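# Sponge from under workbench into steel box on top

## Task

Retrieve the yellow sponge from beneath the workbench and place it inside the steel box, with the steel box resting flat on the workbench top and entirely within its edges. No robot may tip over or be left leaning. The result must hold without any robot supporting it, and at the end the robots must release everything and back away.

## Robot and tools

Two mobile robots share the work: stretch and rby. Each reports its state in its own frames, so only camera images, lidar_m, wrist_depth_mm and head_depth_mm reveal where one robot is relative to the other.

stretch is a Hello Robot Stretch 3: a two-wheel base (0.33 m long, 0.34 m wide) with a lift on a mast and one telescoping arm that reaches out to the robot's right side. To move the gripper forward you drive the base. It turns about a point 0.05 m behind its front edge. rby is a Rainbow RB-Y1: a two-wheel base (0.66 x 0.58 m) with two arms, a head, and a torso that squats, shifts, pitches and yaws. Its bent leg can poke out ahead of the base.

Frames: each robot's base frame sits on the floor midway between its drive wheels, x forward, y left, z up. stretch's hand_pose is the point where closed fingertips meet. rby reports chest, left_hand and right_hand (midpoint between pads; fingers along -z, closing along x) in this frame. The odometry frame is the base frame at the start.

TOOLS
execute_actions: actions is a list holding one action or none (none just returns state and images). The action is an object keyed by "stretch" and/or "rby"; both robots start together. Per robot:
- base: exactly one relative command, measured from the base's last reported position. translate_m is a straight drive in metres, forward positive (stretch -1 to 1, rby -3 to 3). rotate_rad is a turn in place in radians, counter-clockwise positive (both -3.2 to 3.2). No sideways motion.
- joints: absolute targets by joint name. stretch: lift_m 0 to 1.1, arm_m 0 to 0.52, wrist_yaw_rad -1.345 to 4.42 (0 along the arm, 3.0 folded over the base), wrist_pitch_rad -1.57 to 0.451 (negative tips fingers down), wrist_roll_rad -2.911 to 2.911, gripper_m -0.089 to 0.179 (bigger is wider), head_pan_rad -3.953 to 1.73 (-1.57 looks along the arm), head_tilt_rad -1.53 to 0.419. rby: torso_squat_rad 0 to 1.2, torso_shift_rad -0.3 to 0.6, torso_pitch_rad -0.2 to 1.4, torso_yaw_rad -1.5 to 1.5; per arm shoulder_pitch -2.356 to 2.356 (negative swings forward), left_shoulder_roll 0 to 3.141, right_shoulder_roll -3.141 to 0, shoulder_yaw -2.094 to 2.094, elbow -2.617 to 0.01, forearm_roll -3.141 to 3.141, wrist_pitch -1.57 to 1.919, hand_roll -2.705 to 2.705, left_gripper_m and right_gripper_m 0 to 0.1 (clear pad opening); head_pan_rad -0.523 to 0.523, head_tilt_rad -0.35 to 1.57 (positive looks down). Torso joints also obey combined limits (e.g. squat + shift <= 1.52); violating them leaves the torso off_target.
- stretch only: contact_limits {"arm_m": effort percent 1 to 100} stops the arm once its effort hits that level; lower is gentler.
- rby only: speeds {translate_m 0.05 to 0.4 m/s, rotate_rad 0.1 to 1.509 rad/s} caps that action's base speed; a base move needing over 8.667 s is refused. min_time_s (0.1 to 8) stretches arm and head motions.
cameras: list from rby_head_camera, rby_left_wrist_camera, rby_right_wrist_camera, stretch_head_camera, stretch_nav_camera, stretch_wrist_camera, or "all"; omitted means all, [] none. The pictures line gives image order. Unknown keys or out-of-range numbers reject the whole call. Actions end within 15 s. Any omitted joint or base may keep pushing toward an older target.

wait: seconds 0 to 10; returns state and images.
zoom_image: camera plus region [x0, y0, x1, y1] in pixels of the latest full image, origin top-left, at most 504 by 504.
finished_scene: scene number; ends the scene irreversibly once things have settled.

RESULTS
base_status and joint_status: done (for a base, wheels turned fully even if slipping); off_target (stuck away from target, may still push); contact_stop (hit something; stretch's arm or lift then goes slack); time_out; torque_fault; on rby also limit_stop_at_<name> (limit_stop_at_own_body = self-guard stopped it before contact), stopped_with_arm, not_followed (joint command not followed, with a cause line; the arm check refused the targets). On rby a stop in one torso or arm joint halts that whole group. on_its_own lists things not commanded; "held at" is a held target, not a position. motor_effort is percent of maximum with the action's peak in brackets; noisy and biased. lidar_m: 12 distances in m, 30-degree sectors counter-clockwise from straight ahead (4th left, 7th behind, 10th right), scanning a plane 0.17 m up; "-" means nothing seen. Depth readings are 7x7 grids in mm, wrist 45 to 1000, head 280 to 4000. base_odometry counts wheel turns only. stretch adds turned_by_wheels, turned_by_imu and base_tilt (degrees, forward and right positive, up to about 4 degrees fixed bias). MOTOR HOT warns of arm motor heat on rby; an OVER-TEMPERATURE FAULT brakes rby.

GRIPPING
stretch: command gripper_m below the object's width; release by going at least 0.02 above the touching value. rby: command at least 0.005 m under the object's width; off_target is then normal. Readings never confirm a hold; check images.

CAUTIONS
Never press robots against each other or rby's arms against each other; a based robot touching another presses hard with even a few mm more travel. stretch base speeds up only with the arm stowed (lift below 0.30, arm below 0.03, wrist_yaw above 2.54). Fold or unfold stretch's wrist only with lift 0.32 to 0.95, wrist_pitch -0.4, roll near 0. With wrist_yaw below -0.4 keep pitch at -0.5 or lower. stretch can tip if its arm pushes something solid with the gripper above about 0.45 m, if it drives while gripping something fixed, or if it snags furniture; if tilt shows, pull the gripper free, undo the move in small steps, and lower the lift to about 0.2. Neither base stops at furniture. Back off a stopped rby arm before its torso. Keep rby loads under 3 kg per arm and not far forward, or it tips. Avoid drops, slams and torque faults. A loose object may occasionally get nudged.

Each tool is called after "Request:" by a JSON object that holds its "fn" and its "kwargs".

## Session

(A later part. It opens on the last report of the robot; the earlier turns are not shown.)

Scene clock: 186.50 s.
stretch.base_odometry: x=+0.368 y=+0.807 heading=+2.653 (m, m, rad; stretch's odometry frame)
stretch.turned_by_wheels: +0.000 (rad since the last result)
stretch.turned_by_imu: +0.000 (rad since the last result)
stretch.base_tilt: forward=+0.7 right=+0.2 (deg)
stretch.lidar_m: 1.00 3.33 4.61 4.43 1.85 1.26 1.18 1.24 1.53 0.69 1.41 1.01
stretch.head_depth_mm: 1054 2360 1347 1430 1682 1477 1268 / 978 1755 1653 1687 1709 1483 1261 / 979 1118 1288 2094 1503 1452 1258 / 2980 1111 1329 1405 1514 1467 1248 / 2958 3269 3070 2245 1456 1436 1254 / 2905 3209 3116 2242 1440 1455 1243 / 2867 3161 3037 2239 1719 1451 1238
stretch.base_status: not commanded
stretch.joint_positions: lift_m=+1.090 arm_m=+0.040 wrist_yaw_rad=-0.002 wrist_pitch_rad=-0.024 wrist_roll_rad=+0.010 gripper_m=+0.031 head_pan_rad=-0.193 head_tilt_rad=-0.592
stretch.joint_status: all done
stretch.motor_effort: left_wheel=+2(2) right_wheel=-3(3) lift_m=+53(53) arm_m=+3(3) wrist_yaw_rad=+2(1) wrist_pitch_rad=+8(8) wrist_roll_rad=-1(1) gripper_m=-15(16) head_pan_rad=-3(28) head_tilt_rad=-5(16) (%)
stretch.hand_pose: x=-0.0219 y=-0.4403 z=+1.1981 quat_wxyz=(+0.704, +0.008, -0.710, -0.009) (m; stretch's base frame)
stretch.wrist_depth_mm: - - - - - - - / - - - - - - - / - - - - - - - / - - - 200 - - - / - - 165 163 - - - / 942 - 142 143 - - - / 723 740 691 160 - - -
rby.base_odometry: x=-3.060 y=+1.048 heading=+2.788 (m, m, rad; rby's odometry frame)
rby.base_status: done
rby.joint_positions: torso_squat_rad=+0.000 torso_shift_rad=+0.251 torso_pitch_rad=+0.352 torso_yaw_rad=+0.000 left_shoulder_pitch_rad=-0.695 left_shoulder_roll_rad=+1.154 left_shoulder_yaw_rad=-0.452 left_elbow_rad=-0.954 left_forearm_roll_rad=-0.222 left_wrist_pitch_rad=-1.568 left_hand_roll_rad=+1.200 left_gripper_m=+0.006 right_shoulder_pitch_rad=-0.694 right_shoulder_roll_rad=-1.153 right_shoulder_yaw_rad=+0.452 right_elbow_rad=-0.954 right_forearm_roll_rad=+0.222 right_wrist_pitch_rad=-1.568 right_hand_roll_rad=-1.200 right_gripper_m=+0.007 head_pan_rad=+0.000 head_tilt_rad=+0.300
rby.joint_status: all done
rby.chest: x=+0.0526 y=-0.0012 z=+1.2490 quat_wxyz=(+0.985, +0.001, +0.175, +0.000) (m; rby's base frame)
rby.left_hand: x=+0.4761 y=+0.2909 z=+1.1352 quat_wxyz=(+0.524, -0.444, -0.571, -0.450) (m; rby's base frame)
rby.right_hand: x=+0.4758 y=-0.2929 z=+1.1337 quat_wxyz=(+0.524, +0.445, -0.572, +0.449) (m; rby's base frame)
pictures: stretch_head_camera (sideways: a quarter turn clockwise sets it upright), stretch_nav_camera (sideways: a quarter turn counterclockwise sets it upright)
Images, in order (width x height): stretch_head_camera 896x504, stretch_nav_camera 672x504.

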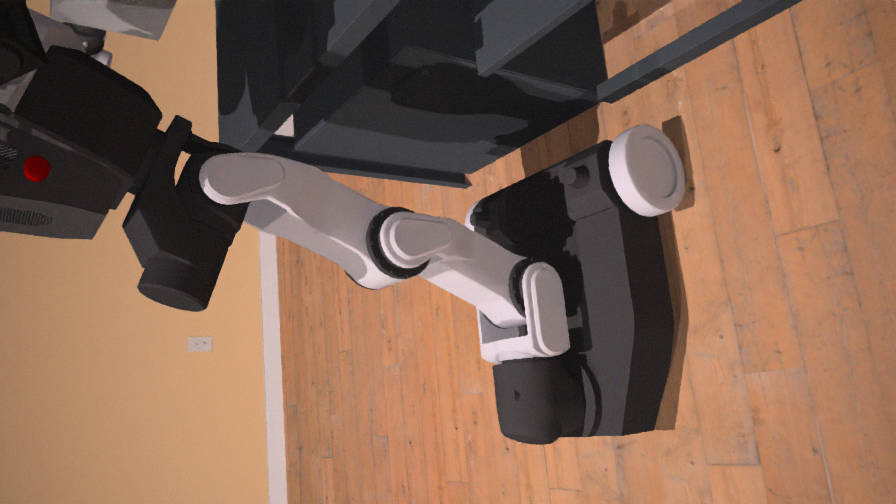

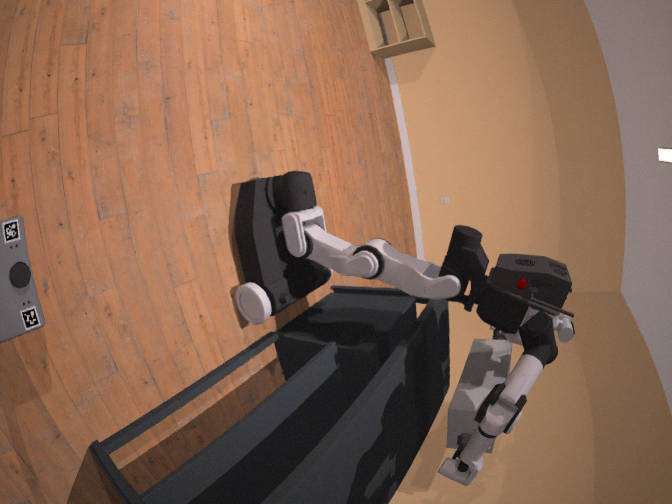

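Request:
{"fn": "execute_actions", "kwargs": {"actions": [{"rby":{"joints":{"torso_squat_rad":0.5}}}], "cameras": ["stretch_head_camera","stretch_nav_camera","rby_left_wrist_camera"]}}

Scene clock: 189.30 s.
stretch.base_odometry: x=+0.368 y=+0.807 heading=+2.653 (m, m, rad; stretch's odometry frame)
stretch.turned_by_wheels: +0.000 (rad since the last result)
stretch.turned_by_imu: +0.000 (rad since the last result)
stretch.base_tilt: forward=+0.6 right=+0.2 (deg)
stretch.lidar_m: 1.00 3.34 4.61 4.44 1.85 1.26 1.18 1.23 1.53 0.69 1.41 1.01
stretch.head_depth_mm: 843 1469 1353 1436 1661 1481 1272 / 933 1614 1625 1671 1710 1487 1271 / 970 1097 1277 1398 1502 1461 1256 / 2868 1135 2951 2193 1492 1468 1245 / 2980 3276 3178 2255 1463 1436 1254 / 2924 3207 3096 2240 1449 1458 1240 / 2834 3120 2997 2215 1708 1452 1234
stretch.base_status: not commanded
stretch.joint_positions: lift_m=+1.090 arm_m=+0.040 wrist_yaw_rad=-0.002 wrist_pitch_rad=-0.024 wrist_roll_rad=+0.010 gripper_m=+0.031 head_pan_rad=-0.193 head_tilt_rad=-0.592
stretch.joint_status: not commanded
stretch.motor_effort: left_wheel=+2(2) right_wheel=-3(3) lift_m=+53(53) arm_m=+3(3) wrist_yaw_rad=+2(1) wrist_pitch_rad=+9(9) wrist_roll_rad=-1(1) gripper_m=-16(15) head_pan_rad=-3(3) head_tilt_rad=-5(6) (%)
stretch.hand_pose: x=-0.0219 y=-0.4403 z=+1.1981 quat_wxyz=(+0.704, +0.008, -0.710, -0.009) (m; stretch's base frame)
stretch.wrist_depth_mm: - - - - - - - / - - - - - - - / - - - - - - - / - - - 201 - - - / - - 167 164 - - - / 927 - 142 143 - - - / 736 714 691 160 - - -
rby.base_odometry: x=-3.060 y=+1.048 heading=+2.788 (m, m, rad; rby's odometry frame)
rby.base_status: not commanded
rby.joint_positions: torso_squat_rad=+0.500 torso_shift_rad=+0.251 torso_pitch_rad=+0.352 torso_yaw_rad=+0.000 left_shoulder_pitch_rad=-0.695 left_shoulder_roll_rad=+1.154 left_shoulder_yaw_rad=-0.452 left_elbow_rad=-0.954 left_forearm_roll_rad=-0.222 left_wrist_pitch_rad=-1.568 left_hand_roll_rad=+1.200 left_gripper_m=+0.006 right_shoulder_pitch_rad=-0.694 right_shoulder_roll_rad=-1.153 right_shoulder_yaw_rad=+0.452 right_elbow_rad=-0.954 right_forearm_roll_rad=+0.222 right_wrist_pitch_rad=-1.568 right_hand_roll_rad=-1.200 right_gripper_m=+0.007 head_pan_rad=+0.000 head_tilt_rad=+0.300
rby.joint_status: all done
rby.chest: x=+0.0312 y=-0.0011 z=+1.1661 quat_wxyz=(+0.985, +0.001, +0.175, +0.000) (m; rby's base frame)
rby.left_hand: x=+0.4547 y=+0.2910 z=+1.0525 quat_wxyz=(+0.524, -0.444, -0.571, -0.450) (m; rby's base frame)
rby.right_hand: x=+0.4544 y=-0.2928 z=+1.0510 quat_wxyz=(+0.523, +0.445, -0.572, +0.449) (m; rby's base frame)
pictures: rby_left_wrist_camera, stretch_head_camera (sideways: a quarter turn clockwise sets it upright), stretch_nav_camera (sideways: a quarter turn counterclockwise sets it upright)
Images, in order (width x height): rby_left_wrist_camera 644x364, stretch_head_camera 896x504, stretch_nav_camera 672x504.

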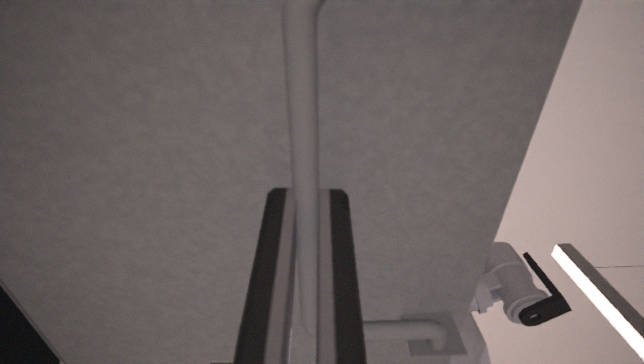

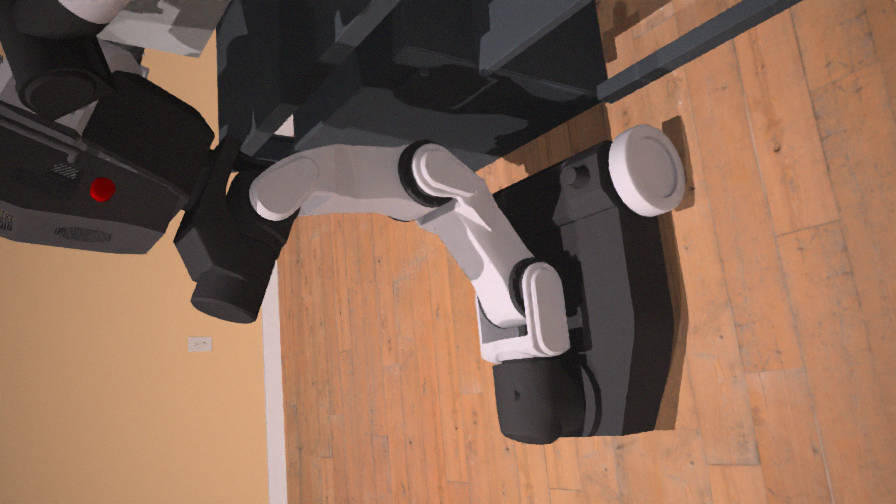

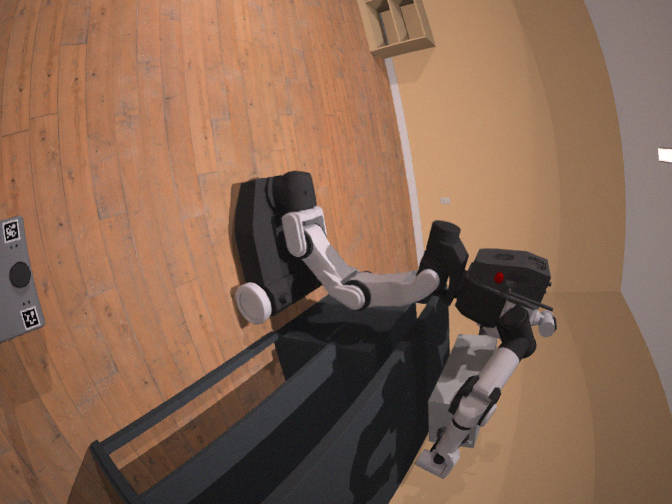

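Request:
{"fn": "execute_actions", "kwargs": {"actions": [{"rby":{"joints":{"torso_pitch_rad":0.42,"left_hand_roll_rad":1.13,"right_hand_roll_rad":-1.13},"min_time_s":1.5}}], "cameras": ["stretch_nav_camera","rby_left_wrist_camera","rby_right_wrist_camera"]}}

Scene clock: 191.40 s.
stretch.base_odometry: x=+0.368 y=+0.807 heading=+2.653 (m, m, rad; stretch's odometry frame)
stretch.turned_by_wheels: +0.000 (rad since the last result)
stretch.turned_by_imu: +0.000 (rad since the last result)
stretch.base_tilt: forward=+0.6 right=+0.3 (deg)
stretch.lidar_m: 1.00 3.33 4.60 4.44 1.85 1.26 1.18 1.24 1.54 0.69 1.41 1.01
stretch.head_depth_mm: 848 1441 1350 1438 1658 1475 1280 / 957 1125 1616 1676 1691 1488 1260 / 985 1117 1273 1405 1496 1458 1260 / 2964 1133 2963 2185 1511 1481 1248 / 2966 3180 3104 2260 1458 1436 1243 / 2940 3226 3049 2236 1444 1459 1240 / 2876 3152 3049 2229 1726 1449 1240
stretch.base_status: not commanded
stretch.joint_positions: lift_m=+1.090 arm_m=+0.040 wrist_yaw_rad=-0.002 wrist_pitch_rad=-0.024 wrist_roll_rad=+0.010 gripper_m=+0.031 head_pan_rad=-0.193 head_tilt_rad=-0.592
stretch.joint_status: not commanded
stretch.motor_effort: left_wheel=+2(2) right_wheel=-3(3) lift_m=+53(53) arm_m=+3(3) wrist_yaw_rad=+1(2) wrist_pitch_rad=+8(8) wrist_roll_rad=-1(1) gripper_m=-16(16) head_pan_rad=-3(3) head_tilt_rad=-6(5) (%)
stretch.hand_pose: x=-0.0219 y=-0.4403 z=+1.1981 quat_wxyz=(+0.704, +0.008, -0.710, -0.009) (m; stretch's base frame)
stretch.wrist_depth_mm: - - - - - - - / - - - - - - - / - - - - - - - / - - - 201 - - - / - - 166 163 - - - / 939 - 143 144 - - - / 715 722 682 160 - - -
rby.base_odometry: x=-3.060 y=+1.048 heading=+2.788 (m, m, rad; rby's odometry frame)
rby.base_status: not commanded
rby.joint_positions: torso_squat_rad=+0.500 torso_shift_rad=+0.251 torso_pitch_rad=+0.422 torso_yaw_rad=+0.000 left_shoulder_pitch_rad=-0.695 left_shoulder_roll_rad=+1.154 left_shoulder_yaw_rad=-0.452 left_elbow_rad=-0.954 left_forearm_roll_rad=-0.222 left_wrist_pitch_rad=-1.568 left_hand_roll_rad=+1.130 left_gripper_m=+0.006 right_shoulder_pitch_rad=-0.694 right_shoulder_roll_rad=-1.153 right_shoulder_yaw_rad=+0.452 right_elbow_rad=-0.954 right_forearm_roll_rad=+0.222 right_wrist_pitch_rad=-1.568 right_hand_roll_rad=-1.130 right_gripper_m=+0.007 head_pan_rad=+0.000 head_tilt_rad=+0.300
rby.joint_status: all done
rby.chest: x=+0.0513 y=-0.0011 z=+1.1579 quat_wxyz=(+0.978, +0.001, +0.209, +0.000) (m; rby's base frame)
rby.left_hand: x=+0.4658 y=+0.2910 z=+1.0149 quat_wxyz=(+0.528, -0.440, -0.568, -0.453) (m; rby's base frame)
rby.right_hand: x=+0.4654 y=-0.2928 z=+1.0135 quat_wxyz=(+0.528, +0.441, -0.569, +0.452) (m; rby's base frame)
pictures: rby_left_wrist_camera, rby_right_wrist_camera, stretch_nav_camera (sideways: a quarter turn counterclockwise sets it upright)
Images, in order (width x height): rby_left_wrist_camera 644x364, rby_right_wrist_camera 644x364, stretch_nav_camera 672x504.

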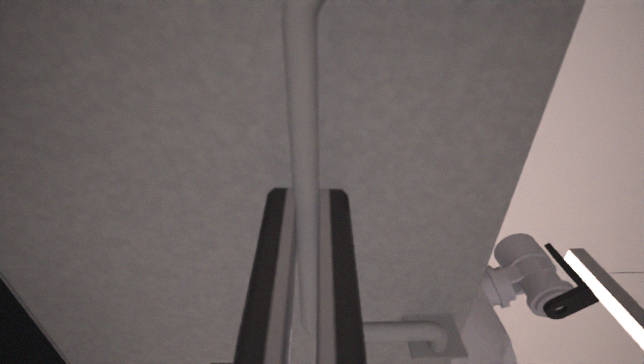

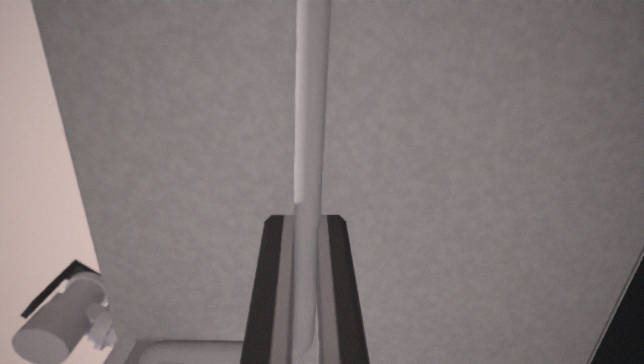

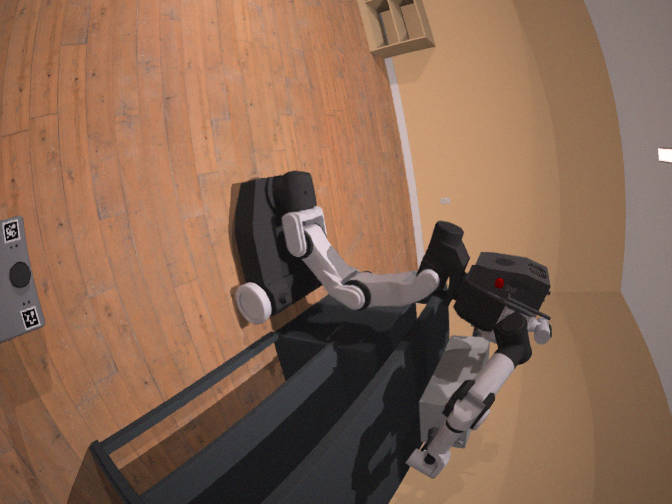

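Request:
{"fn": "execute_actions", "kwargs": {"actions": [{"rby":{"joints":{"torso_pitch_rad":0.46,"left_hand_roll_rad":1.09,"right_hand_roll_rad":-1.09},"min_time_s":1.5}}], "cameras": ["rby_left_wrist_camera"]}}

Scene clock: 193.53 s.
stretch.base_odometry: x=+0.368 y=+0.807 heading=+2.653 (m, m, rad; stretch's odometry frame)
stretch.turned_by_wheels: +0.000 (rad since the last result)
stretch.turned_by_imu: +0.000 (rad since the last result)
stretch.base_tilt: forward=+0.6 right=+0.3 (deg)
stretch.lidar_m: 1.00 3.33 4.60 4.44 1.85 1.26 1.19 1.23 1.53 0.69 1.42 1.01
stretch.head_depth_mm: 862 1421 1352 1436 1658 1486 1275 / 968 1117 1632 1686 1696 1485 1261 / 997 1104 1261 1399 1512 1460 1250 / 3022 1142 2994 2187 1515 1469 1261 / 2967 3216 3126 2265 1451 1442 1247 / 2889 3231 3085 2255 1447 1456 1244 / 2847 3196 3032 2236 1704 1446 1227
stretch.base_status: not commanded
stretch.joint_positions: lift_m=+1.090 arm_m=+0.040 wrist_yaw_rad=-0.002 wrist_pitch_rad=-0.024 wrist_roll_rad=+0.010 gripper_m=+0.031 head_pan_rad=-0.193 head_tilt_rad=-0.592
stretch.joint_status: not commanded
stretch.motor_effort: left_wheel=+2(3) right_wheel=-3(3) lift_m=+52(53) arm_m=+3(3) wrist_yaw_rad=+1(1) wrist_pitch_rad=+9(8) wrist_roll_rad=-1(1) gripper_m=-16(14) head_pan_rad=-2(1) head_tilt_rad=-5(5) (%)
stretch.hand_pose: x=-0.0219 y=-0.4403 z=+1.1981 quat_wxyz=(+0.704, +0.008, -0.710, -0.009) (m; stretch's base frame)
stretch.wrist_depth_mm: - - - - - - - / - - - - - - - / - - - - - - - / - - - 200 - - - / - - 167 163 - - - / 943 - 142 144 - - - / 727 746 686 160 - - -
rby.base_odometry: x=-3.060 y=+1.048 heading=+2.788 (m, m, rad; rby's odometry frame)
rby.base_status: not commanded
rby.joint_positions: torso_squat_rad=+0.500 torso_shift_rad=+0.251 torso_pitch_rad=+0.462 torso_yaw_rad=+0.000 left_shoulder_pitch_rad=-0.695 left_shoulder_roll_rad=+1.154 left_shoulder_yaw_rad=-0.452 left_elbow_rad=-0.954 left_forearm_roll_rad=-0.222 left_wrist_pitch_rad=-1.568 left_hand_roll_rad=+1.090 left_gripper_m=+0.006 right_shoulder_pitch_rad=-0.694 right_shoulder_roll_rad=-1.153 right_shoulder_yaw_rad=+0.452 right_elbow_rad=-0.954 right_forearm_roll_rad=+0.222 right_wrist_pitch_rad=-1.568 right_hand_roll_rad=-1.090 right_gripper_m=+0.007 head_pan_rad=+0.000 head_tilt_rad=+0.300
rby.joint_status: all done
rby.chest: x=+0.0625 y=-0.0011 z=+1.1526 quat_wxyz=(+0.973, +0.001, +0.229, +0.000) (m; rby's base frame)
rby.left_hand: x=+0.4709 y=+0.2910 z=+0.9931 quat_wxyz=(+0.530, -0.437, -0.566, -0.455) (m; rby's base frame)
rby.right_hand: x=+0.4705 y=-0.2928 z=+0.9917 quat_wxyz=(+0.530, +0.438, -0.567, +0.453) (m; rby's base frame)
pictures: rby_left_wrist_camera
Images, in order (width x height): rby_left_wrist_camera 644x364.

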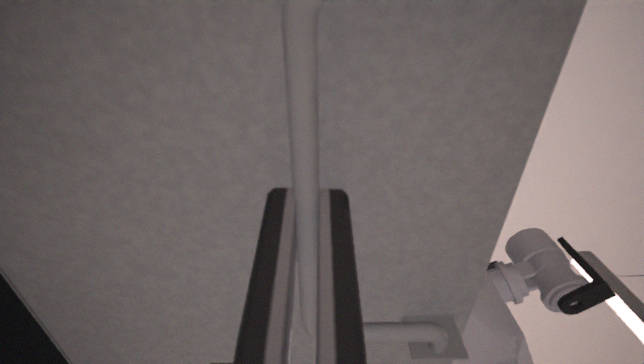

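Request:
{"fn": "execute_actions", "kwargs": {"actions": [{"rby":{"joints":{"torso_pitch_rad":0.5,"left_hand_roll_rad":1.05,"right_hand_roll_rad":-1.05},"min_time_s":1.5}}], "cameras": ["rby_left_wrist_camera","stretch_nav_camera"]}}

Scene clock: 195.57 s.
stretch.base_odometry: x=+0.368 y=+0.807 heading=+2.653 (m, m, rad; stretch's odometry frame)
stretch.turned_by_wheels: +0.000 (rad since the last result)
stretch.turned_by_imu: +0.000 (rad since the last result)
stretch.base_tilt: forward=+0.7 right=+0.3 (deg)
stretch.lidar_m: 1.00 3.32 4.58 4.44 1.85 1.26 1.18 1.24 1.54 0.69 1.41 1.01
stretch.head_depth_mm: 884 1435 1350 1435 1659 1477 1272 / 973 1099 1648 1692 1693 1487 1259 / 1001 1129 1268 1403 1513 1454 1263 / 2976 1143 2961 2182 1501 1484 1246 / 2998 3242 3111 2289 1463 1452 1245 / 2957 3235 3098 2252 1446 1452 1239 / 2919 3149 3066 2232 1713 1443 1236
stretch.base_status: not commanded
stretch.joint_positions: lift_m=+1.090 arm_m=+0.040 wrist_yaw_rad=-0.002 wrist_pitch_rad=-0.024 wrist_roll_rad=+0.010 gripper_m=+0.031 head_pan_rad=-0.193 head_tilt_rad=-0.592
stretch.joint_status: not commanded
stretch.motor_effort: left_wheel=+3(2) right_wheel=-3(3) lift_m=+53(53) arm_m=+3(3) wrist_yaw_rad=+1(1) wrist_pitch_rad=+8(9) wrist_roll_rad=-1(1) gripper_m=-15(15) head_pan_rad=-2(3) head_tilt_rad=-5(5) (%)
stretch.hand_pose: x=-0.0219 y=-0.4403 z=+1.1981 quat_wxyz=(+0.704, +0.008, -0.710, -0.009) (m; stretch's base frame)
stretch.wrist_depth_mm: - - - - - - - / - - - - - - - / - - - - - - - / - - - 200 - - - / - - 166 163 - - - / 929 - 142 143 - - - / 726 728 689 160 - - -
rby.base_odometry: x=-3.060 y=+1.048 heading=+2.788 (m, m, rad; rby's odometry frame)
rby.base_status: not commanded
rby.joint_positions: torso_squat_rad=+0.500 torso_shift_rad=+0.251 torso_pitch_rad=+0.502 torso_yaw_rad=+0.000 left_shoulder_pitch_rad=-0.695 left_shoulder_roll_rad=+1.154 left_shoulder_yaw_rad=-0.452 left_elbow_rad=-0.954 left_forearm_roll_rad=-0.222 left_wrist_pitch_rad=-1.568 left_hand_roll_rad=+1.050 left_gripper_m=+0.006 right_shoulder_pitch_rad=-0.694 right_shoulder_roll_rad=-1.153 right_shoulder_yaw_rad=+0.452 right_elbow_rad=-0.954 right_forearm_roll_rad=+0.222 right_wrist_pitch_rad=-1.568 right_hand_roll_rad=-1.050 right_gripper_m=+0.007 head_pan_rad=+0.000 head_tilt_rad=+0.300
rby.joint_status: all done
rby.chest: x=+0.0735 y=-0.0011 z=+1.1469 quat_wxyz=(+0.969, +0.001, +0.248, +0.000) (m; rby's base frame)
rby.left_hand: x=+0.4752 y=+0.2911 z=+0.9711 quat_wxyz=(+0.533, -0.435, -0.564, -0.457) (m; rby's base frame)
rby.right_hand: x=+0.4748 y=-0.2927 z=+0.9698 quat_wxyz=(+0.532, +0.436, -0.565, +0.455) (m; rby's base frame)
pictures: rby_left_wrist_camera, stretch_nav_camera (sideways: a quarter turn counterclockwise sets it upright)
Images, in order (width x height): rby_left_wrist_camera 644x364, stretch_nav_camera 672x504.

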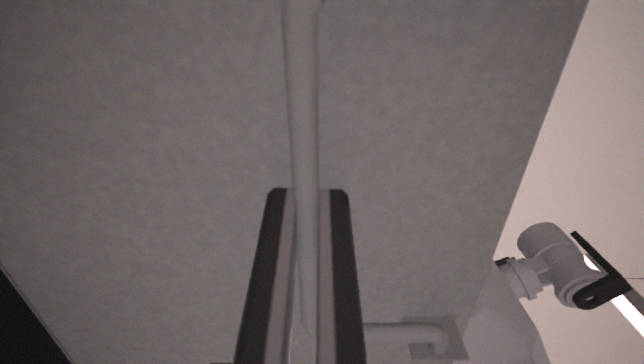

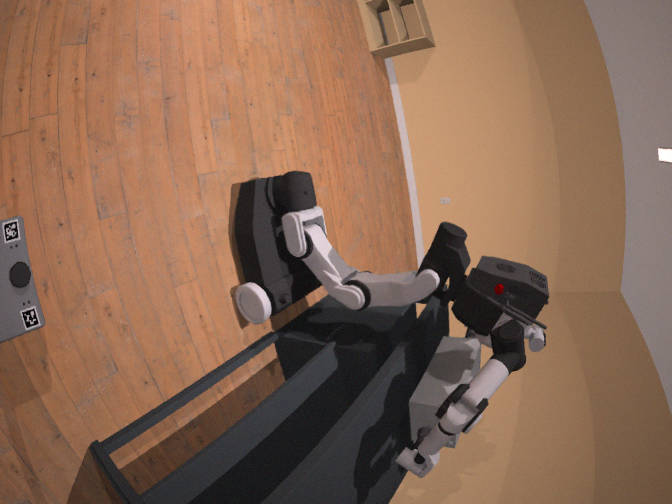

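Request:
{"fn": "execute_actions", "kwargs": {"actions": [{"rby":{"joints":{"torso_pitch_rad":0.54,"left_hand_roll_rad":1.01,"right_hand_roll_rad":-1.01},"min_time_s":1.5}}], "cameras": ["rby_left_wrist_camera"]}}

Scene clock: 197.77 s.
stretch.base_odometry: x=+0.368 y=+0.807 heading=+2.653 (m, m, rad; stretch's odometry frame)
stretch.turned_by_wheels: +0.000 (rad since the last result)
stretch.turned_by_imu: +0.000 (rad since the last result)
stretch.base_tilt: forward=+0.6 right=+0.2 (deg)
stretch.lidar_m: 1.00 3.34 4.60 4.44 1.85 1.26 1.19 1.23 1.54 0.69 1.41 1.01
stretch.head_depth_mm: 913 1442 1359 1434 1676 1465 1272 / 984 1100 1624 1692 1696 1474 1266 / 1024 1132 1275 1401 1508 1444 1260 / 3030 1148 3029 2185 1508 1467 1252 / 2985 3238 3116 2270 1462 1442 1239 / 2898 3266 3095 2226 1440 1451 1241 / 2877 3110 3034 2207 1700 1455 1237
stretch.base_status: not commanded
stretch.joint_positions: lift_m=+1.090 arm_m=+0.040 wrist_yaw_rad=-0.002 wrist_pitch_rad=-0.024 wrist_roll_rad=+0.010 gripper_m=+0.031 head_pan_rad=-0.193 head_tilt_rad=-0.592
stretch.joint_status: not commanded
stretch.motor_effort: left_wheel=+2(2) right_wheel=-3(3) lift_m=+53(53) arm_m=+3(3) wrist_yaw_rad=+1(1) wrist_pitch_rad=+9(8) wrist_roll_rad=-1(1) gripper_m=-16(16) head_pan_rad=-2(2) head_tilt_rad=-5(5) (%)
stretch.hand_pose: x=-0.0219 y=-0.4403 z=+1.1981 quat_wxyz=(+0.704, +0.008, -0.710, -0.009) (m; stretch's base frame)
stretch.wrist_depth_mm: - - - - - - - / - - - - - - - / - - - - - - - / - - - 200 - - - / - - 167 163 - - - / 939 - 142 143 - - - / 708 733 689 160 - - -
rby.base_odometry: x=-3.060 y=+1.048 heading=+2.788 (m, m, rad; rby's odometry frame)
rby.base_status: not commanded
rby.joint_positions: torso_squat_rad=+0.500 torso_shift_rad=+0.251 torso_pitch_rad=+0.542 torso_yaw_rad=+0.000 left_shoulder_pitch_rad=-0.695 left_shoulder_roll_rad=+1.154 left_shoulder_yaw_rad=-0.452 left_elbow_rad=-0.954 left_forearm_roll_rad=-0.222 left_wrist_pitch_rad=-1.568 left_hand_roll_rad=+1.010 left_gripper_m=+0.006 right_shoulder_pitch_rad=-0.694 right_shoulder_roll_rad=-1.153 right_shoulder_yaw_rad=+0.452 right_elbow_rad=-0.954 right_forearm_roll_rad=+0.222 right_wrist_pitch_rad=-1.568 right_hand_roll_rad=-1.010 right_gripper_m=+0.007 head_pan_rad=+0.000 head_tilt_rad=+0.300
rby.joint_status: all done
rby.chest: x=+0.0842 y=-0.0011 z=+1.1407 quat_wxyz=(+0.963, +0.001, +0.268, +0.000) (m; rby's base frame)
rby.left_hand: x=+0.4786 y=+0.2911 z=+0.9490 quat_wxyz=(+0.535, -0.433, -0.562, -0.459) (m; rby's base frame)
rby.right_hand: x=+0.4782 y=-0.2927 z=+0.9477 quat_wxyz=(+0.534, +0.434, -0.563, +0.457) (m; rby's base frame)
pictures: rby_left_wrist_camera
Images, in order (width x height): rby_left_wrist_camera 644x364.

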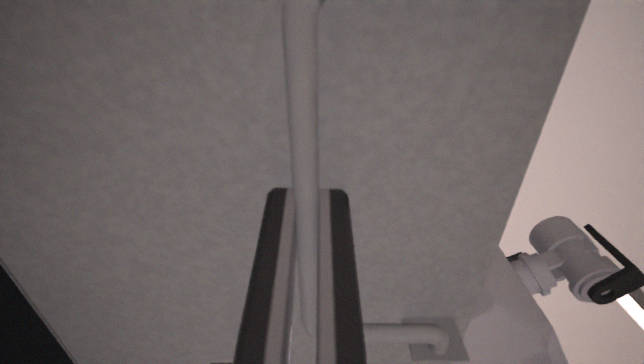

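Request:
{"fn": "execute_actions", "kwargs": {"actions": [{"rby":{"joints":{"torso_pitch_rad":0.575,"left_hand_roll_rad":0.975,"right_hand_roll_rad":-0.975},"min_time_s":1.5},"stretch":{"joints":{"head_pan_rad":-0.55,"head_tilt_rad":-0.35}}}], "cameras": ["stretch_head_camera","rby_left_wrist_camera"]}}

Scene clock: 199.80 s.
stretch.base_odometry: x=+0.368 y=+0.807 heading=+2.653 (m, m, rad; stretch's odometry frame)
stretch.turned_by_wheels: +0.000 (rad since the last result)
stretch.turned_by_imu: +0.000 (rad since the last result)
stretch.base_tilt: forward=+0.6 right=+0.4 (deg)
stretch.lidar_m: 1.00 3.33 4.60 4.44 1.85 1.26 1.18 1.23 1.53 0.69 1.41 1.01
stretch.head_depth_mm: 1583 1627 1700 1219 992 1171 1042 / 1755 1817 1818 1216 1032 1255 1397 / 1961 2048 958 1289 1452 1341 1477 / 2277 2305 1014 1422 1486 1605 1451 / 2629 1223 1184 1630 1660 1689 1367 / 3025 1098 1126 1273 1333 1482 1331 / 3034 3127 1131 1187 2268 1362 1291
stretch.base_status: not commanded
stretch.joint_positions: lift_m=+1.090 arm_m=+0.040 wrist_yaw_rad=-0.002 wrist_pitch_rad=-0.024 wrist_roll_rad=+0.010 gripper_m=+0.031 head_pan_rad=-0.543 head_tilt_rad=-0.360
stretch.joint_status: all done
stretch.motor_effort: left_wheel=+2(3) right_wheel=-2(3) lift_m=+53(53) arm_m=+3(3) wrist_yaw_rad=+1(2) wrist_pitch_rad=+9(8) wrist_roll_rad=-1(1) gripper_m=-16(16) head_pan_rad=-3(19) head_tilt_rad=+6(33) (%)
stretch.hand_pose: x=-0.0219 y=-0.4403 z=+1.1981 quat_wxyz=(+0.704, +0.008, -0.710, -0.009) (m; stretch's base frame)
stretch.wrist_depth_mm: - - - - - - - / - - - - - - - / - - - - - - - / - - - 200 - - - / - - 166 163 - - - / 913 - 142 144 - - - / 723 704 685 161 - - -
rby.base_odometry: x=-3.060 y=+1.048 heading=+2.788 (m, m, rad; rby's odometry frame)
rby.base_status: not commanded
rby.joint_positions: torso_squat_rad=+0.500 torso_shift_rad=+0.251 torso_pitch_rad=+0.577 torso_yaw_rad=+0.000 left_shoulder_pitch_rad=-0.695 left_shoulder_roll_rad=+1.154 left_shoulder_yaw_rad=-0.452 left_elbow_rad=-0.954 left_forearm_roll_rad=-0.222 left_wrist_pitch_rad=-1.568 left_hand_roll_rad=+0.975 left_gripper_m=+0.006 right_shoulder_pitch_rad=-0.694 right_shoulder_roll_rad=-1.153 right_shoulder_yaw_rad=+0.452 right_elbow_rad=-0.954 right_forearm_roll_rad=+0.222 right_wrist_pitch_rad=-1.568 right_hand_roll_rad=-0.975 right_gripper_m=+0.007 head_pan_rad=+0.000 head_tilt_rad=+0.300
rby.joint_status: all done
rby.chest: x=+0.0934 y=-0.0011 z=+1.1349 quat_wxyz=(+0.959, +0.001, +0.285, +0.000) (m; rby's base frame)
rby.left_hand: x=+0.4809 y=+0.2911 z=+0.9296 quat_wxyz=(+0.537, -0.431, -0.560, -0.461) (m; rby's base frame)
rby.right_hand: x=+0.4804 y=-0.2927 z=+0.9283 quat_wxyz=(+0.536, +0.432, -0.561, +0.459) (m; rby's base frame)
pictures: rby_left_wrist_camera, stretch_head_camera (sideways: a quarter turn clockwise sets it upright)
Images, in order (width x height): rby_left_wrist_camera 644x364, stretch_head_camera 896x504.

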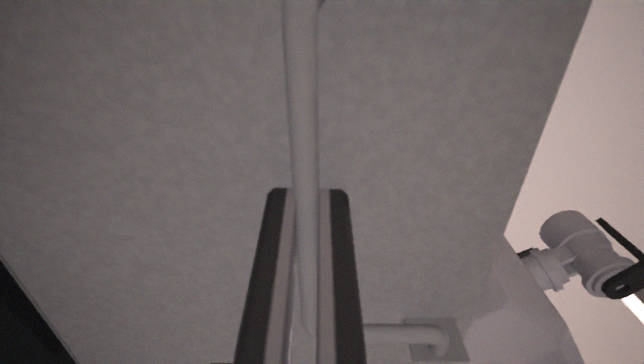

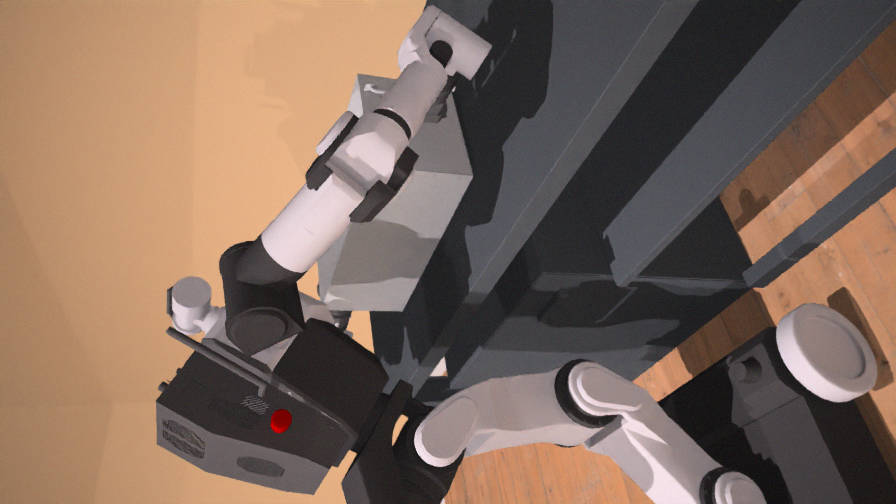

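Request:
{"fn": "execute_actions", "kwargs": {"actions": [{"rby":{"joints":{"torso_pitch_rad":0.6,"left_hand_roll_rad":0.95,"right_hand_roll_rad":-0.95},"min_time_s":1.5}}], "cameras": ["stretch_head_camera"]}}

Scene clock: 201.83 s.
stretch.base_odometry: x=+0.368 y=+0.807 heading=+2.653 (m, m, rad; stretch's odometry frame)
stretch.turned_by_wheels: +0.000 (rad since the last result)
stretch.turned_by_imu: +0.000 (rad since the last result)
stretch.base_tilt: forward=+0.6 right=+0.4 (deg)
stretch.lidar_m: 1.00 3.34 4.63 4.43 1.85 1.26 1.19 1.23 1.53 0.69 1.41 1.01
stretch.head_depth_mm: 1584 1634 1693 1219 998 1173 1034 / 1746 1825 1831 1211 1028 1250 1394 / 1981 2033 967 1293 1441 1335 1475 / 2227 2283 1024 1430 1496 1604 1463 / 2608 1216 1166 1636 1665 1698 1366 / 3109 1097 1123 1276 1329 1492 1334 / 3019 3169 1139 1193 2259 1360 1297
stretch.base_status: not commanded
stretch.joint_positions: lift_m=+1.090 arm_m=+0.040 wrist_yaw_rad=-0.002 wrist_pitch_rad=-0.024 wrist_roll_rad=+0.010 gripper_m=+0.031 head_pan_rad=-0.543 head_tilt_rad=-0.360
stretch.joint_status: not commanded
stretch.motor_effort: left_wheel=+2(2) right_wheel=-3(3) lift_m=+52(53) arm_m=+3(3) wrist_yaw_rad=+0(1) wrist_pitch_rad=+8(8) wrist_roll_rad=-1(1) gripper_m=-15(15) head_pan_rad=-3(3) head_tilt_rad=+7(6) (%)
stretch.hand_pose: x=-0.0219 y=-0.4403 z=+1.1981 quat_wxyz=(+0.704, +0.008, -0.710, -0.009) (m; stretch's base frame)
stretch.wrist_depth_mm: - - - - - - - / - - - - - - - / - - - - - - - / - - - 201 - - - / - - 167 163 - - - / 939 - 142 144 - - - / 741 743 681 160 - - -
rby.base_odometry: x=-3.060 y=+1.048 heading=+2.788 (m, m, rad; rby's odometry frame)
rby.base_status: not commanded
rby.joint_positions: torso_squat_rad=+0.500 torso_shift_rad=+0.250 torso_pitch_rad=+0.599 torso_yaw_rad=+0.000 left_shoulder_pitch_rad=-0.698 left_shoulder_roll_rad=+1.155 left_shoulder_yaw_rad=-0.449 left_elbow_rad=-0.955 left_forearm_roll_rad=-0.220 left_wrist_pitch_rad=-1.569 left_hand_roll_rad=+0.950 left_gripper_m=+0.006 right_shoulder_pitch_rad=-0.697 right_shoulder_roll_rad=-1.155 right_shoulder_yaw_rad=+0.449 right_elbow_rad=-0.955 right_forearm_roll_rad=+0.220 right_wrist_pitch_rad=-1.570 right_hand_roll_rad=-0.950 right_gripper_m=+0.007 head_pan_rad=+0.000 head_tilt_rad=+0.300
rby.joint_status: all done
rby.chest: x=+0.0982 y=-0.0011 z=+1.1313 quat_wxyz=(+0.955, +0.001, +0.295, +0.000) (m; rby's base frame)
rby.left_hand: x=+0.4822 y=+0.2910 z=+0.9199 quat_wxyz=(+0.535, -0.429, -0.562, -0.463) (m; rby's base frame)
rby.right_hand: x=+0.4819 y=-0.2926 z=+0.9189 quat_wxyz=(+0.534, +0.430, -0.563, +0.462) (m; rby's base frame)
pictures: stretch_head_camera (sideways: a quarter turn clockwise sets it upright)
Images, in order (width x height): stretch_head_camera 896x504.

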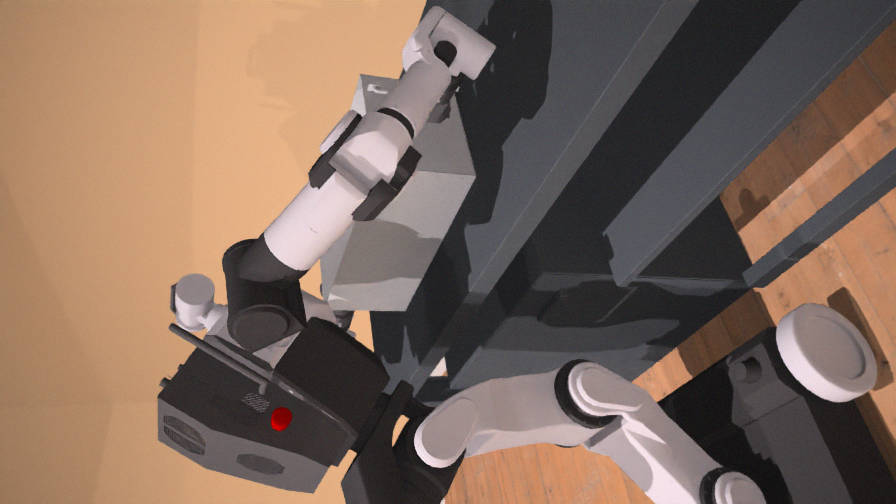

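Request:
{"fn": "execute_actions", "kwargs": {"actions": [{"rby":{"joints":{"left_gripper_m":0.05,"right_gripper_m":0.05}}}], "cameras": []}}

Request:
{"fn": "execute_actions", "kwargs": {"actions": [{"rby":{"joints":{"left_elbow_rad":-0.68,"right_elbow_rad":-0.68},"min_time_s":1}}], "cameras": []}}

Request:
{"fn": "execute_actions", "kwargs": {"actions": [{"rby":{"base":{"translate_m":-1.0},"joints":{"head_tilt_rad":0.0}}}], "cameras": ["rby_head_camera","stretch_nav_camera"]}}

Scene clock: 203.37 s.
stretch.base_odometry: x=+0.368 y=+0.807 heading=+2.653 (m, m, rad; stretch's odometry frame)
stretch.turned_by_wheels: +0.000 (rad since the last result)
stretch.turned_by_imu: +0.000 (rad since the last result)
stretch.base_tilt: forward=+0.5 right=+0.2 (deg)
stretch.lidar_m: 1.00 3.35 4.60 4.44 1.84 1.26 1.19 1.23 1.54 0.69 1.41 1.01
stretch.head_depth_mm: 1559 1633 1699 1230 993 1167 1028 / 1754 1832 1839 1217 1036 1248 1406 / 1968 2069 963 1291 1441 1337 1477 / 2245 2270 1023 1437 1500 1605 1456 / 2612 1218 1180 1618 1665 1693 1360 / 3046 1093 1131 1278 1330 1500 1347 / 3016 3086 1144 1183 2240 1368 1291
stretch.base_status: not commanded
stretch.joint_positions: lift_m=+1.090 arm_m=+0.040 wrist_yaw_rad=-0.002 wrist_pitch_rad=-0.024 wrist_roll_rad=+0.010 gripper_m=+0.031 head_pan_rad=-0.543 head_tilt_rad=-0.360
stretch.joint_status: not commanded
stretch.motor_effort: left_wheel=+2(2) right_wheel=-3(3) lift_m=+52(53) arm_m=+3(3) wrist_yaw_rad=+2(1) wrist_pitch_rad=+8(9) wrist_roll_rad=-1(1) gripper_m=-16(15) head_pan_rad=-2(2) head_tilt_rad=+7(7) (%)
stretch.hand_pose: x=-0.0219 y=-0.4403 z=+1.1981 quat_wxyz=(+0.704, +0.008, -0.710, -0.009) (m; stretch's base frame)
stretch.wrist_depth_mm: - - - - - - - / - - - - - - - / - - - - - - - / - - - 201 - - - / - - 167 163 - - - / 914 - 143 144 - - - / 753 724 690 160 - - -
rby.base_odometry: x=-3.060 y=+1.048 heading=+2.788 (m, m, rad; rby's odometry frame)
rby.base_status: not commanded
rby.joint_positions: torso_squat_rad=+0.500 torso_shift_rad=+0.250 torso_pitch_rad=+0.600 torso_yaw_rad=+0.000 left_shoulder_pitch_rad=-0.698 left_shoulder_roll_rad=+1.155 left_shoulder_yaw_rad=-0.449 left_elbow_rad=-0.955 left_forearm_roll_rad=-0.221 left_wrist_pitch_rad=-1.569 left_hand_roll_rad=+0.950 left_gripper_m=+0.050 right_shoulder_pitch_rad=-0.697 right_shoulder_roll_rad=-1.154 right_shoulder_yaw_rad=+0.449 right_elbow_rad=-0.955 right_forearm_roll_rad=+0.221 right_wrist_pitch_rad=-1.569 right_hand_roll_rad=-0.950 right_gripper_m=+0.050 head_pan_rad=+0.000 head_tilt_rad=+0.300
rby.joint_status: all done
rby.chest: x=+0.0987 y=-0.0011 z=+1.1311 quat_wxyz=(+0.955, +0.001, +0.295, +0.000) (m; rby's base frame)
rby.left_hand: x=+0.4825 y=+0.2910 z=+0.9192 quat_wxyz=(+0.535, -0.429, -0.562, -0.463) (m; rby's base frame)
rby.right_hand: x=+0.4822 y=-0.2925 z=+0.9181 quat_wxyz=(+0.534, +0.430, -0.563, +0.462) (m; rby's base frame)
pictures: none
No camera images: the call's "cameras" was empty. Leave "cameras" out to get every camera's image.

Scene clock: 204.67 s.
stretch.base_odometry: x=+0.368 y=+0.807 heading=+2.653 (m, m, rad; stretch's odometry frame)
stretch.turned_by_wheels: +0.000 (rad since the last result)
stretch.turned_by_imu: +0.000 (rad since the last result)
stretch.base_tilt: forward=+0.7 right=+0.4 (deg)
stretch.lidar_m: 1.00 3.34 4.63 4.43 1.86 1.26 1.18 1.23 1.54 0.69 1.41 1.01
stretch.head_depth_mm: 1570 1629 1704 1016 990 1177 1045 / 1751 1827 1857 1212 1030 1251 1418 / 1957 2068 966 1287 1442 1331 1473 / 2198 2279 1024 1422 1491 1600 1466 / 2621 1215 1178 1632 1673 1708 1372 / 3056 1088 1125 1282 1344 1485 1341 / 3017 3143 1142 1187 2233 1359 1289
stretch.base_status: not commanded
stretch.joint_positions: lift_m=+1.090 arm_m=+0.040 wrist_yaw_rad=-0.002 wrist_pitch_rad=-0.024 wrist_roll_rad=+0.010 gripper_m=+0.031 head_pan_rad=-0.543 head_tilt_rad=-0.360
stretch.joint_status: not commanded
stretch.motor_effort: left_wheel=+2(2) right_wheel=-3(3) lift_m=+53(53) arm_m=+3(3) wrist_yaw_rad=+1(2) wrist_pitch_rad=+9(9) wrist_roll_rad=-1(1) gripper_m=-15(16) head_pan_rad=-3(3) head_tilt_rad=+6(6) (%)
stretch.hand_pose: x=-0.0219 y=-0.4403 z=+1.1981 quat_wxyz=(+0.704, +0.008, -0.710, -0.009) (m; stretch's base frame)
stretch.wrist_depth_mm: - - - - - - - / - - - - - - - / - - - - - - - / - - - 201 - - - / - - 166 163 - - - / 943 - 142 144 - - - / 732 700 688 159 - - -
rby.base_odometry: x=-3.060 y=+1.048 heading=+2.788 (m, m, rad; rby's odometry frame)
rby.base_status: not commanded
rby.joint_positions: torso_squat_rad=+0.500 torso_shift_rad=+0.250 torso_pitch_rad=+0.600 torso_yaw_rad=+0.000 left_shoulder_pitch_rad=-0.698 left_shoulder_roll_rad=+1.155 left_shoulder_yaw_rad=-0.449 left_elbow_rad=-0.680 left_forearm_roll_rad=-0.221 left_wrist_pitch_rad=-1.569 left_hand_roll_rad=+0.950 left_gripper_m=+0.050 right_shoulder_pitch_rad=-0.697 right_shoulder_roll_rad=-1.154 right_shoulder_yaw_rad=+0.449 right_elbow_rad=-0.680 right_forearm_roll_rad=+0.221 right_wrist_pitch_rad=-1.569 right_hand_roll_rad=-0.950 right_gripper_m=+0.050 head_pan_rad=+0.000 head_tilt_rad=+0.300
rby.joint_status: all done
rby.chest: x=+0.0987 y=-0.0011 z=+1.1311 quat_wxyz=(+0.955, +0.001, +0.295, +0.000) (m; rby's base frame)
rby.left_hand: x=+0.4943 y=+0.3700 z=+0.8821 quat_wxyz=(+0.634, -0.347, -0.552, -0.415) (m; rby's base frame)
rby.right_hand: x=+0.4939 y=-0.3714 z=+0.8806 quat_wxyz=(+0.634, +0.349, -0.553, +0.413) (m; rby's base frame)
pictures: none
No camera images: the call's "cameras" was empty. Leave "cameras" out to get every camera's image.

Scene clock: 208.83 s.
stretch.base_odometry: x=+0.368 y=+0.807 heading=+2.653 (m, m, rad; stretch's odometry frame)
stretch.turned_by_wheels: +0.000 (rad since the last result)
stretch.turned_by_imu: +0.001 (rad since the last result)
stretch.base_tilt: forward=+0.6 right=+0.4 (deg)
stretch.lidar_m: 3.45 1.05 1.33 4.44 1.85 1.26 1.18 1.24 1.54 0.69 1.41 1.32
stretch.head_depth_mm: 1573 1650 1689 1483 989 1171 1038 / 1750 1822 1838 1359 1030 1257 1400 / 1961 2053 2041 1293 1454 1330 1476 / 2232 2366 1765 1421 1501 1609 1461 / 2592 2752 2861 1628 1673 1710 1462 / 3046 3272 3459 1926 2080 1810 1441 / 3023 3155 3457 3521 2389 1787 1437
stretch.base_status: not commanded
stretch.joint_positions: lift_m=+1.090 arm_m=+0.040 wrist_yaw_rad=-0.002 wrist_pitch_rad=-0.024 wrist_roll_rad=+0.010 gripper_m=+0.031 head_pan_rad=-0.543 head_tilt_rad=-0.360
stretch.joint_status: not commanded
stretch.motor_effort: left_wheel=+2(2) right_wheel=-3(3) lift_m=+52(53) arm_m=+3(2) wrist_yaw_rad=+1(1) wrist_pitch_rad=+8(9) wrist_roll_rad=-1(1) gripper_m=-15(16) head_pan_rad=-3(2) head_tilt_rad=+6(7) (%)
stretch.hand_pose: x=-0.0219 y=-0.4403 z=+1.1981 quat_wxyz=(+0.704, +0.008, -0.710, -0.009) (m; stretch's base frame)
stretch.wrist_depth_mm: - - - - - - - / - - - - - - - / - - - - - - - / - - - 201 - - - / - - 167 163 - - - / 958 - 142 143 - - - / 720 726 682 160 - - -
rby.base_odometry: x=-2.122 y=+0.701 heading=+2.786 (m, m, rad; rby's odometry frame)
rby.base_status: done
rby.joint_positions: torso_squat_rad=+0.500 torso_shift_rad=+0.250 torso_pitch_rad=+0.600 torso_yaw_rad=+0.000 left_shoulder_pitch_rad=-0.698 left_shoulder_roll_rad=+1.155 left_shoulder_yaw_rad=-0.449 left_elbow_rad=-0.680 left_forearm_roll_rad=-0.221 left_wrist_pitch_rad=-1.569 left_hand_roll_rad=+0.950 left_gripper_m=+0.050 right_shoulder_pitch_rad=-0.697 right_shoulder_roll_rad=-1.154 right_shoulder_yaw_rad=+0.449 right_elbow_rad=-0.680 right_forearm_roll_rad=+0.221 right_wrist_pitch_rad=-1.569 right_hand_roll_rad=-0.950 right_gripper_m=+0.050 head_pan_rad=+0.000 head_tilt_rad=+0.000
rby.joint_status: all done
rby.chest: x=+0.0987 y=-0.0011 z=+1.1311 quat_wxyz=(+0.955, +0.001, +0.296, +0.000) (m; rby's base frame)
rby.left_hand: x=+0.4942 y=+0.3700 z=+0.8820 quat_wxyz=(+0.634, -0.348, -0.552, -0.415) (m; rby's base frame)
rby.right_hand: x=+0.4938 y=-0.3714 z=+0.8805 quat_wxyz=(+0.634, +0.349, -0.553, +0.413) (m; rby's base frame)
pictures: rby_head_camera, stretch_nav_camera (sideways: a quarter turn counterclockwise sets it upright)
Images, in order (width x height): rby_head_camera 896x504, stretch_nav_camera 672x504.

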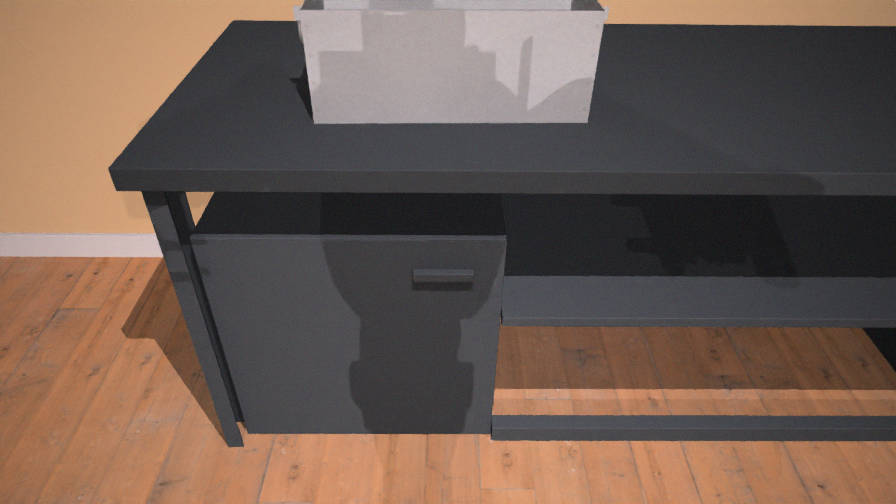

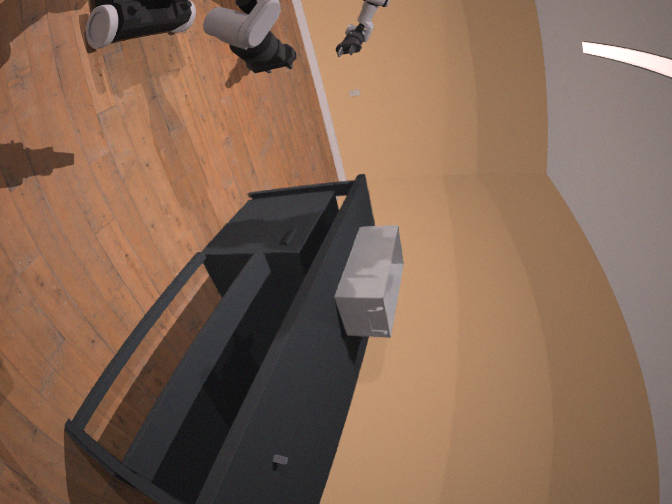

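Request:
{"fn": "execute_actions", "kwargs": {"actions": [{"rby":{"base":{"translate_m":-1.0}},"stretch":{"base":{"translate_m":1.0},"joints":{"head_pan_rad":-1.57,"head_tilt_rad":-0.6}}}], "cameras": ["stretch_head_camera","stretch_nav_camera"]}}

Scene clock: 221.00 s.
stretch.base_odometry: x=-0.515 y=+1.277 heading=+2.653 (m, m, rad; stretch's odometry frame)
stretch.turned_by_wheels: +0.000 (rad since the last result)
stretch.turned_by_imu: +0.004 (rad since the last result)
stretch.base_tilt: forward=+0.6 right=+0.2 (deg)
stretch.lidar_m: 2.45 2.46 2.83 1.54 3.39 2.29 2.17 1.18 1.37 0.67 0.67 0.88
stretch.head_depth_mm: - - - - 1120 1059 1237 / - - - - 1148 1055 1237 / - - - - 1140 1047 1229 / 1155 685 817 856 1102 1050 1210 / 1166 1261 824 857 1101 1034 1212 / 1152 1249 806 845 888 996 1163 / 1152 1257 799 840 888 986 1164
stretch.base_status: done
stretch.joint_positions: lift_m=+1.090 arm_m=+0.040 wrist_yaw_rad=-0.002 wrist_pitch_rad=-0.024 wrist_roll_rad=+0.010 gripper_m=+0.031 head_pan_rad=-1.563 head_tilt_rad=-0.592
stretch.joint_status: all done
stretch.motor_effort: left_wheel=+2(7) right_wheel=-3(4) lift_m=+53(53) arm_m=+3(3) wrist_yaw_rad=+1(2) wrist_pitch_rad=+8(9) wrist_roll_rad=-1(1) gripper_m=-15(15) head_pan_rad=-3(34) head_tilt_rad=-5(33) (%)
stretch.hand_pose: x=-0.0219 y=-0.4403 z=+1.1981 quat_wxyz=(+0.704, +0.008, -0.710, -0.009) (m; stretch's base frame)
stretch.wrist_depth_mm: 974 963 - - - - - / 980 - - - - - - / - - - - - - - / - - - 201 - - - / - - 166 163 - - - / 687 758 142 143 - - - / 506 520 533 160 777 791 815
rby.base_odometry: x=-1.184 y=+0.353 heading=+2.785 (m, m, rad; rby's odometry frame)
rby.base_status: done
rby.joint_positions: torso_squat_rad=+0.500 torso_shift_rad=+0.250 torso_pitch_rad=+0.600 torso_yaw_rad=+0.000 left_shoulder_pitch_rad=-0.698 left_shoulder_roll_rad=+1.155 left_shoulder_yaw_rad=-0.449 left_elbow_rad=-0.680 left_forearm_roll_rad=-0.221 left_wrist_pitch_rad=-1.569 left_hand_roll_rad=+0.950 left_gripper_m=+0.050 right_shoulder_pitch_rad=-0.697 right_shoulder_roll_rad=-1.154 right_shoulder_yaw_rad=+0.449 right_elbow_rad=-0.680 right_forearm_roll_rad=+0.221 right_wrist_pitch_rad=-1.569 right_hand_roll_rad=-0.950 right_gripper_m=+0.050 head_pan_rad=+0.000 head_tilt_rad=+0.000
rby.joint_status: not commanded
rby.chest: x=+0.0987 y=-0.0011 z=+1.1311 quat_wxyz=(+0.955, +0.001, +0.296, +0.000) (m; rby's base frame)
rby.left_hand: x=+0.4942 y=+0.3700 z=+0.8819 quat_wxyz=(+0.634, -0.348, -0.552, -0.415) (m; rby's base frame)
rby.right_hand: x=+0.4938 y=-0.3714 z=+0.8805 quat_wxyz=(+0.634, +0.349, -0.553, +0.413) (m; rby's base frame)
pictures: stretch_head_camera (sideways: a quarter turn clockwise sets it upright), stretch_nav_camera (sideways: a quarter turn counterclockwise sets it upright)
Images, in order (width x height): stretch_head_camera 896x504, stretch_nav_camera 672x504.

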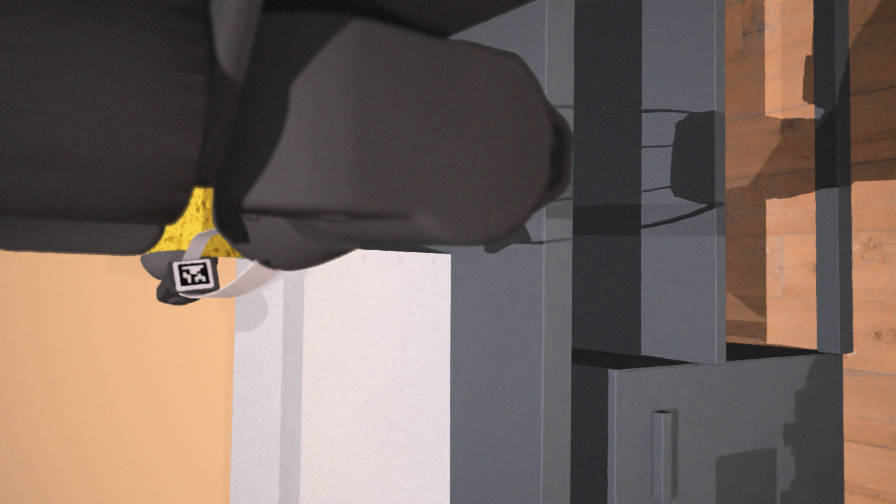

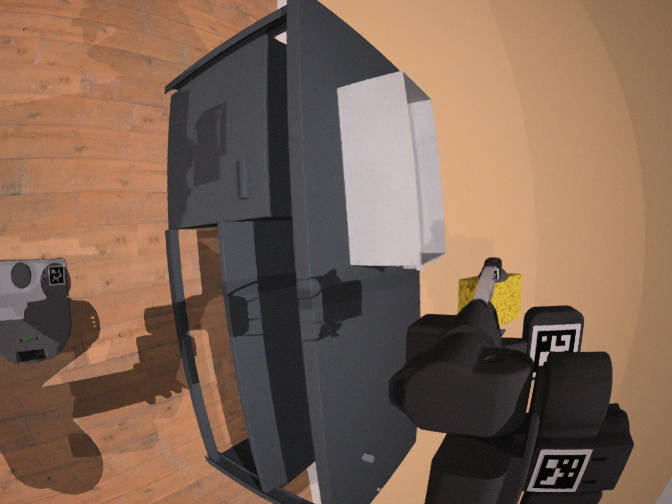

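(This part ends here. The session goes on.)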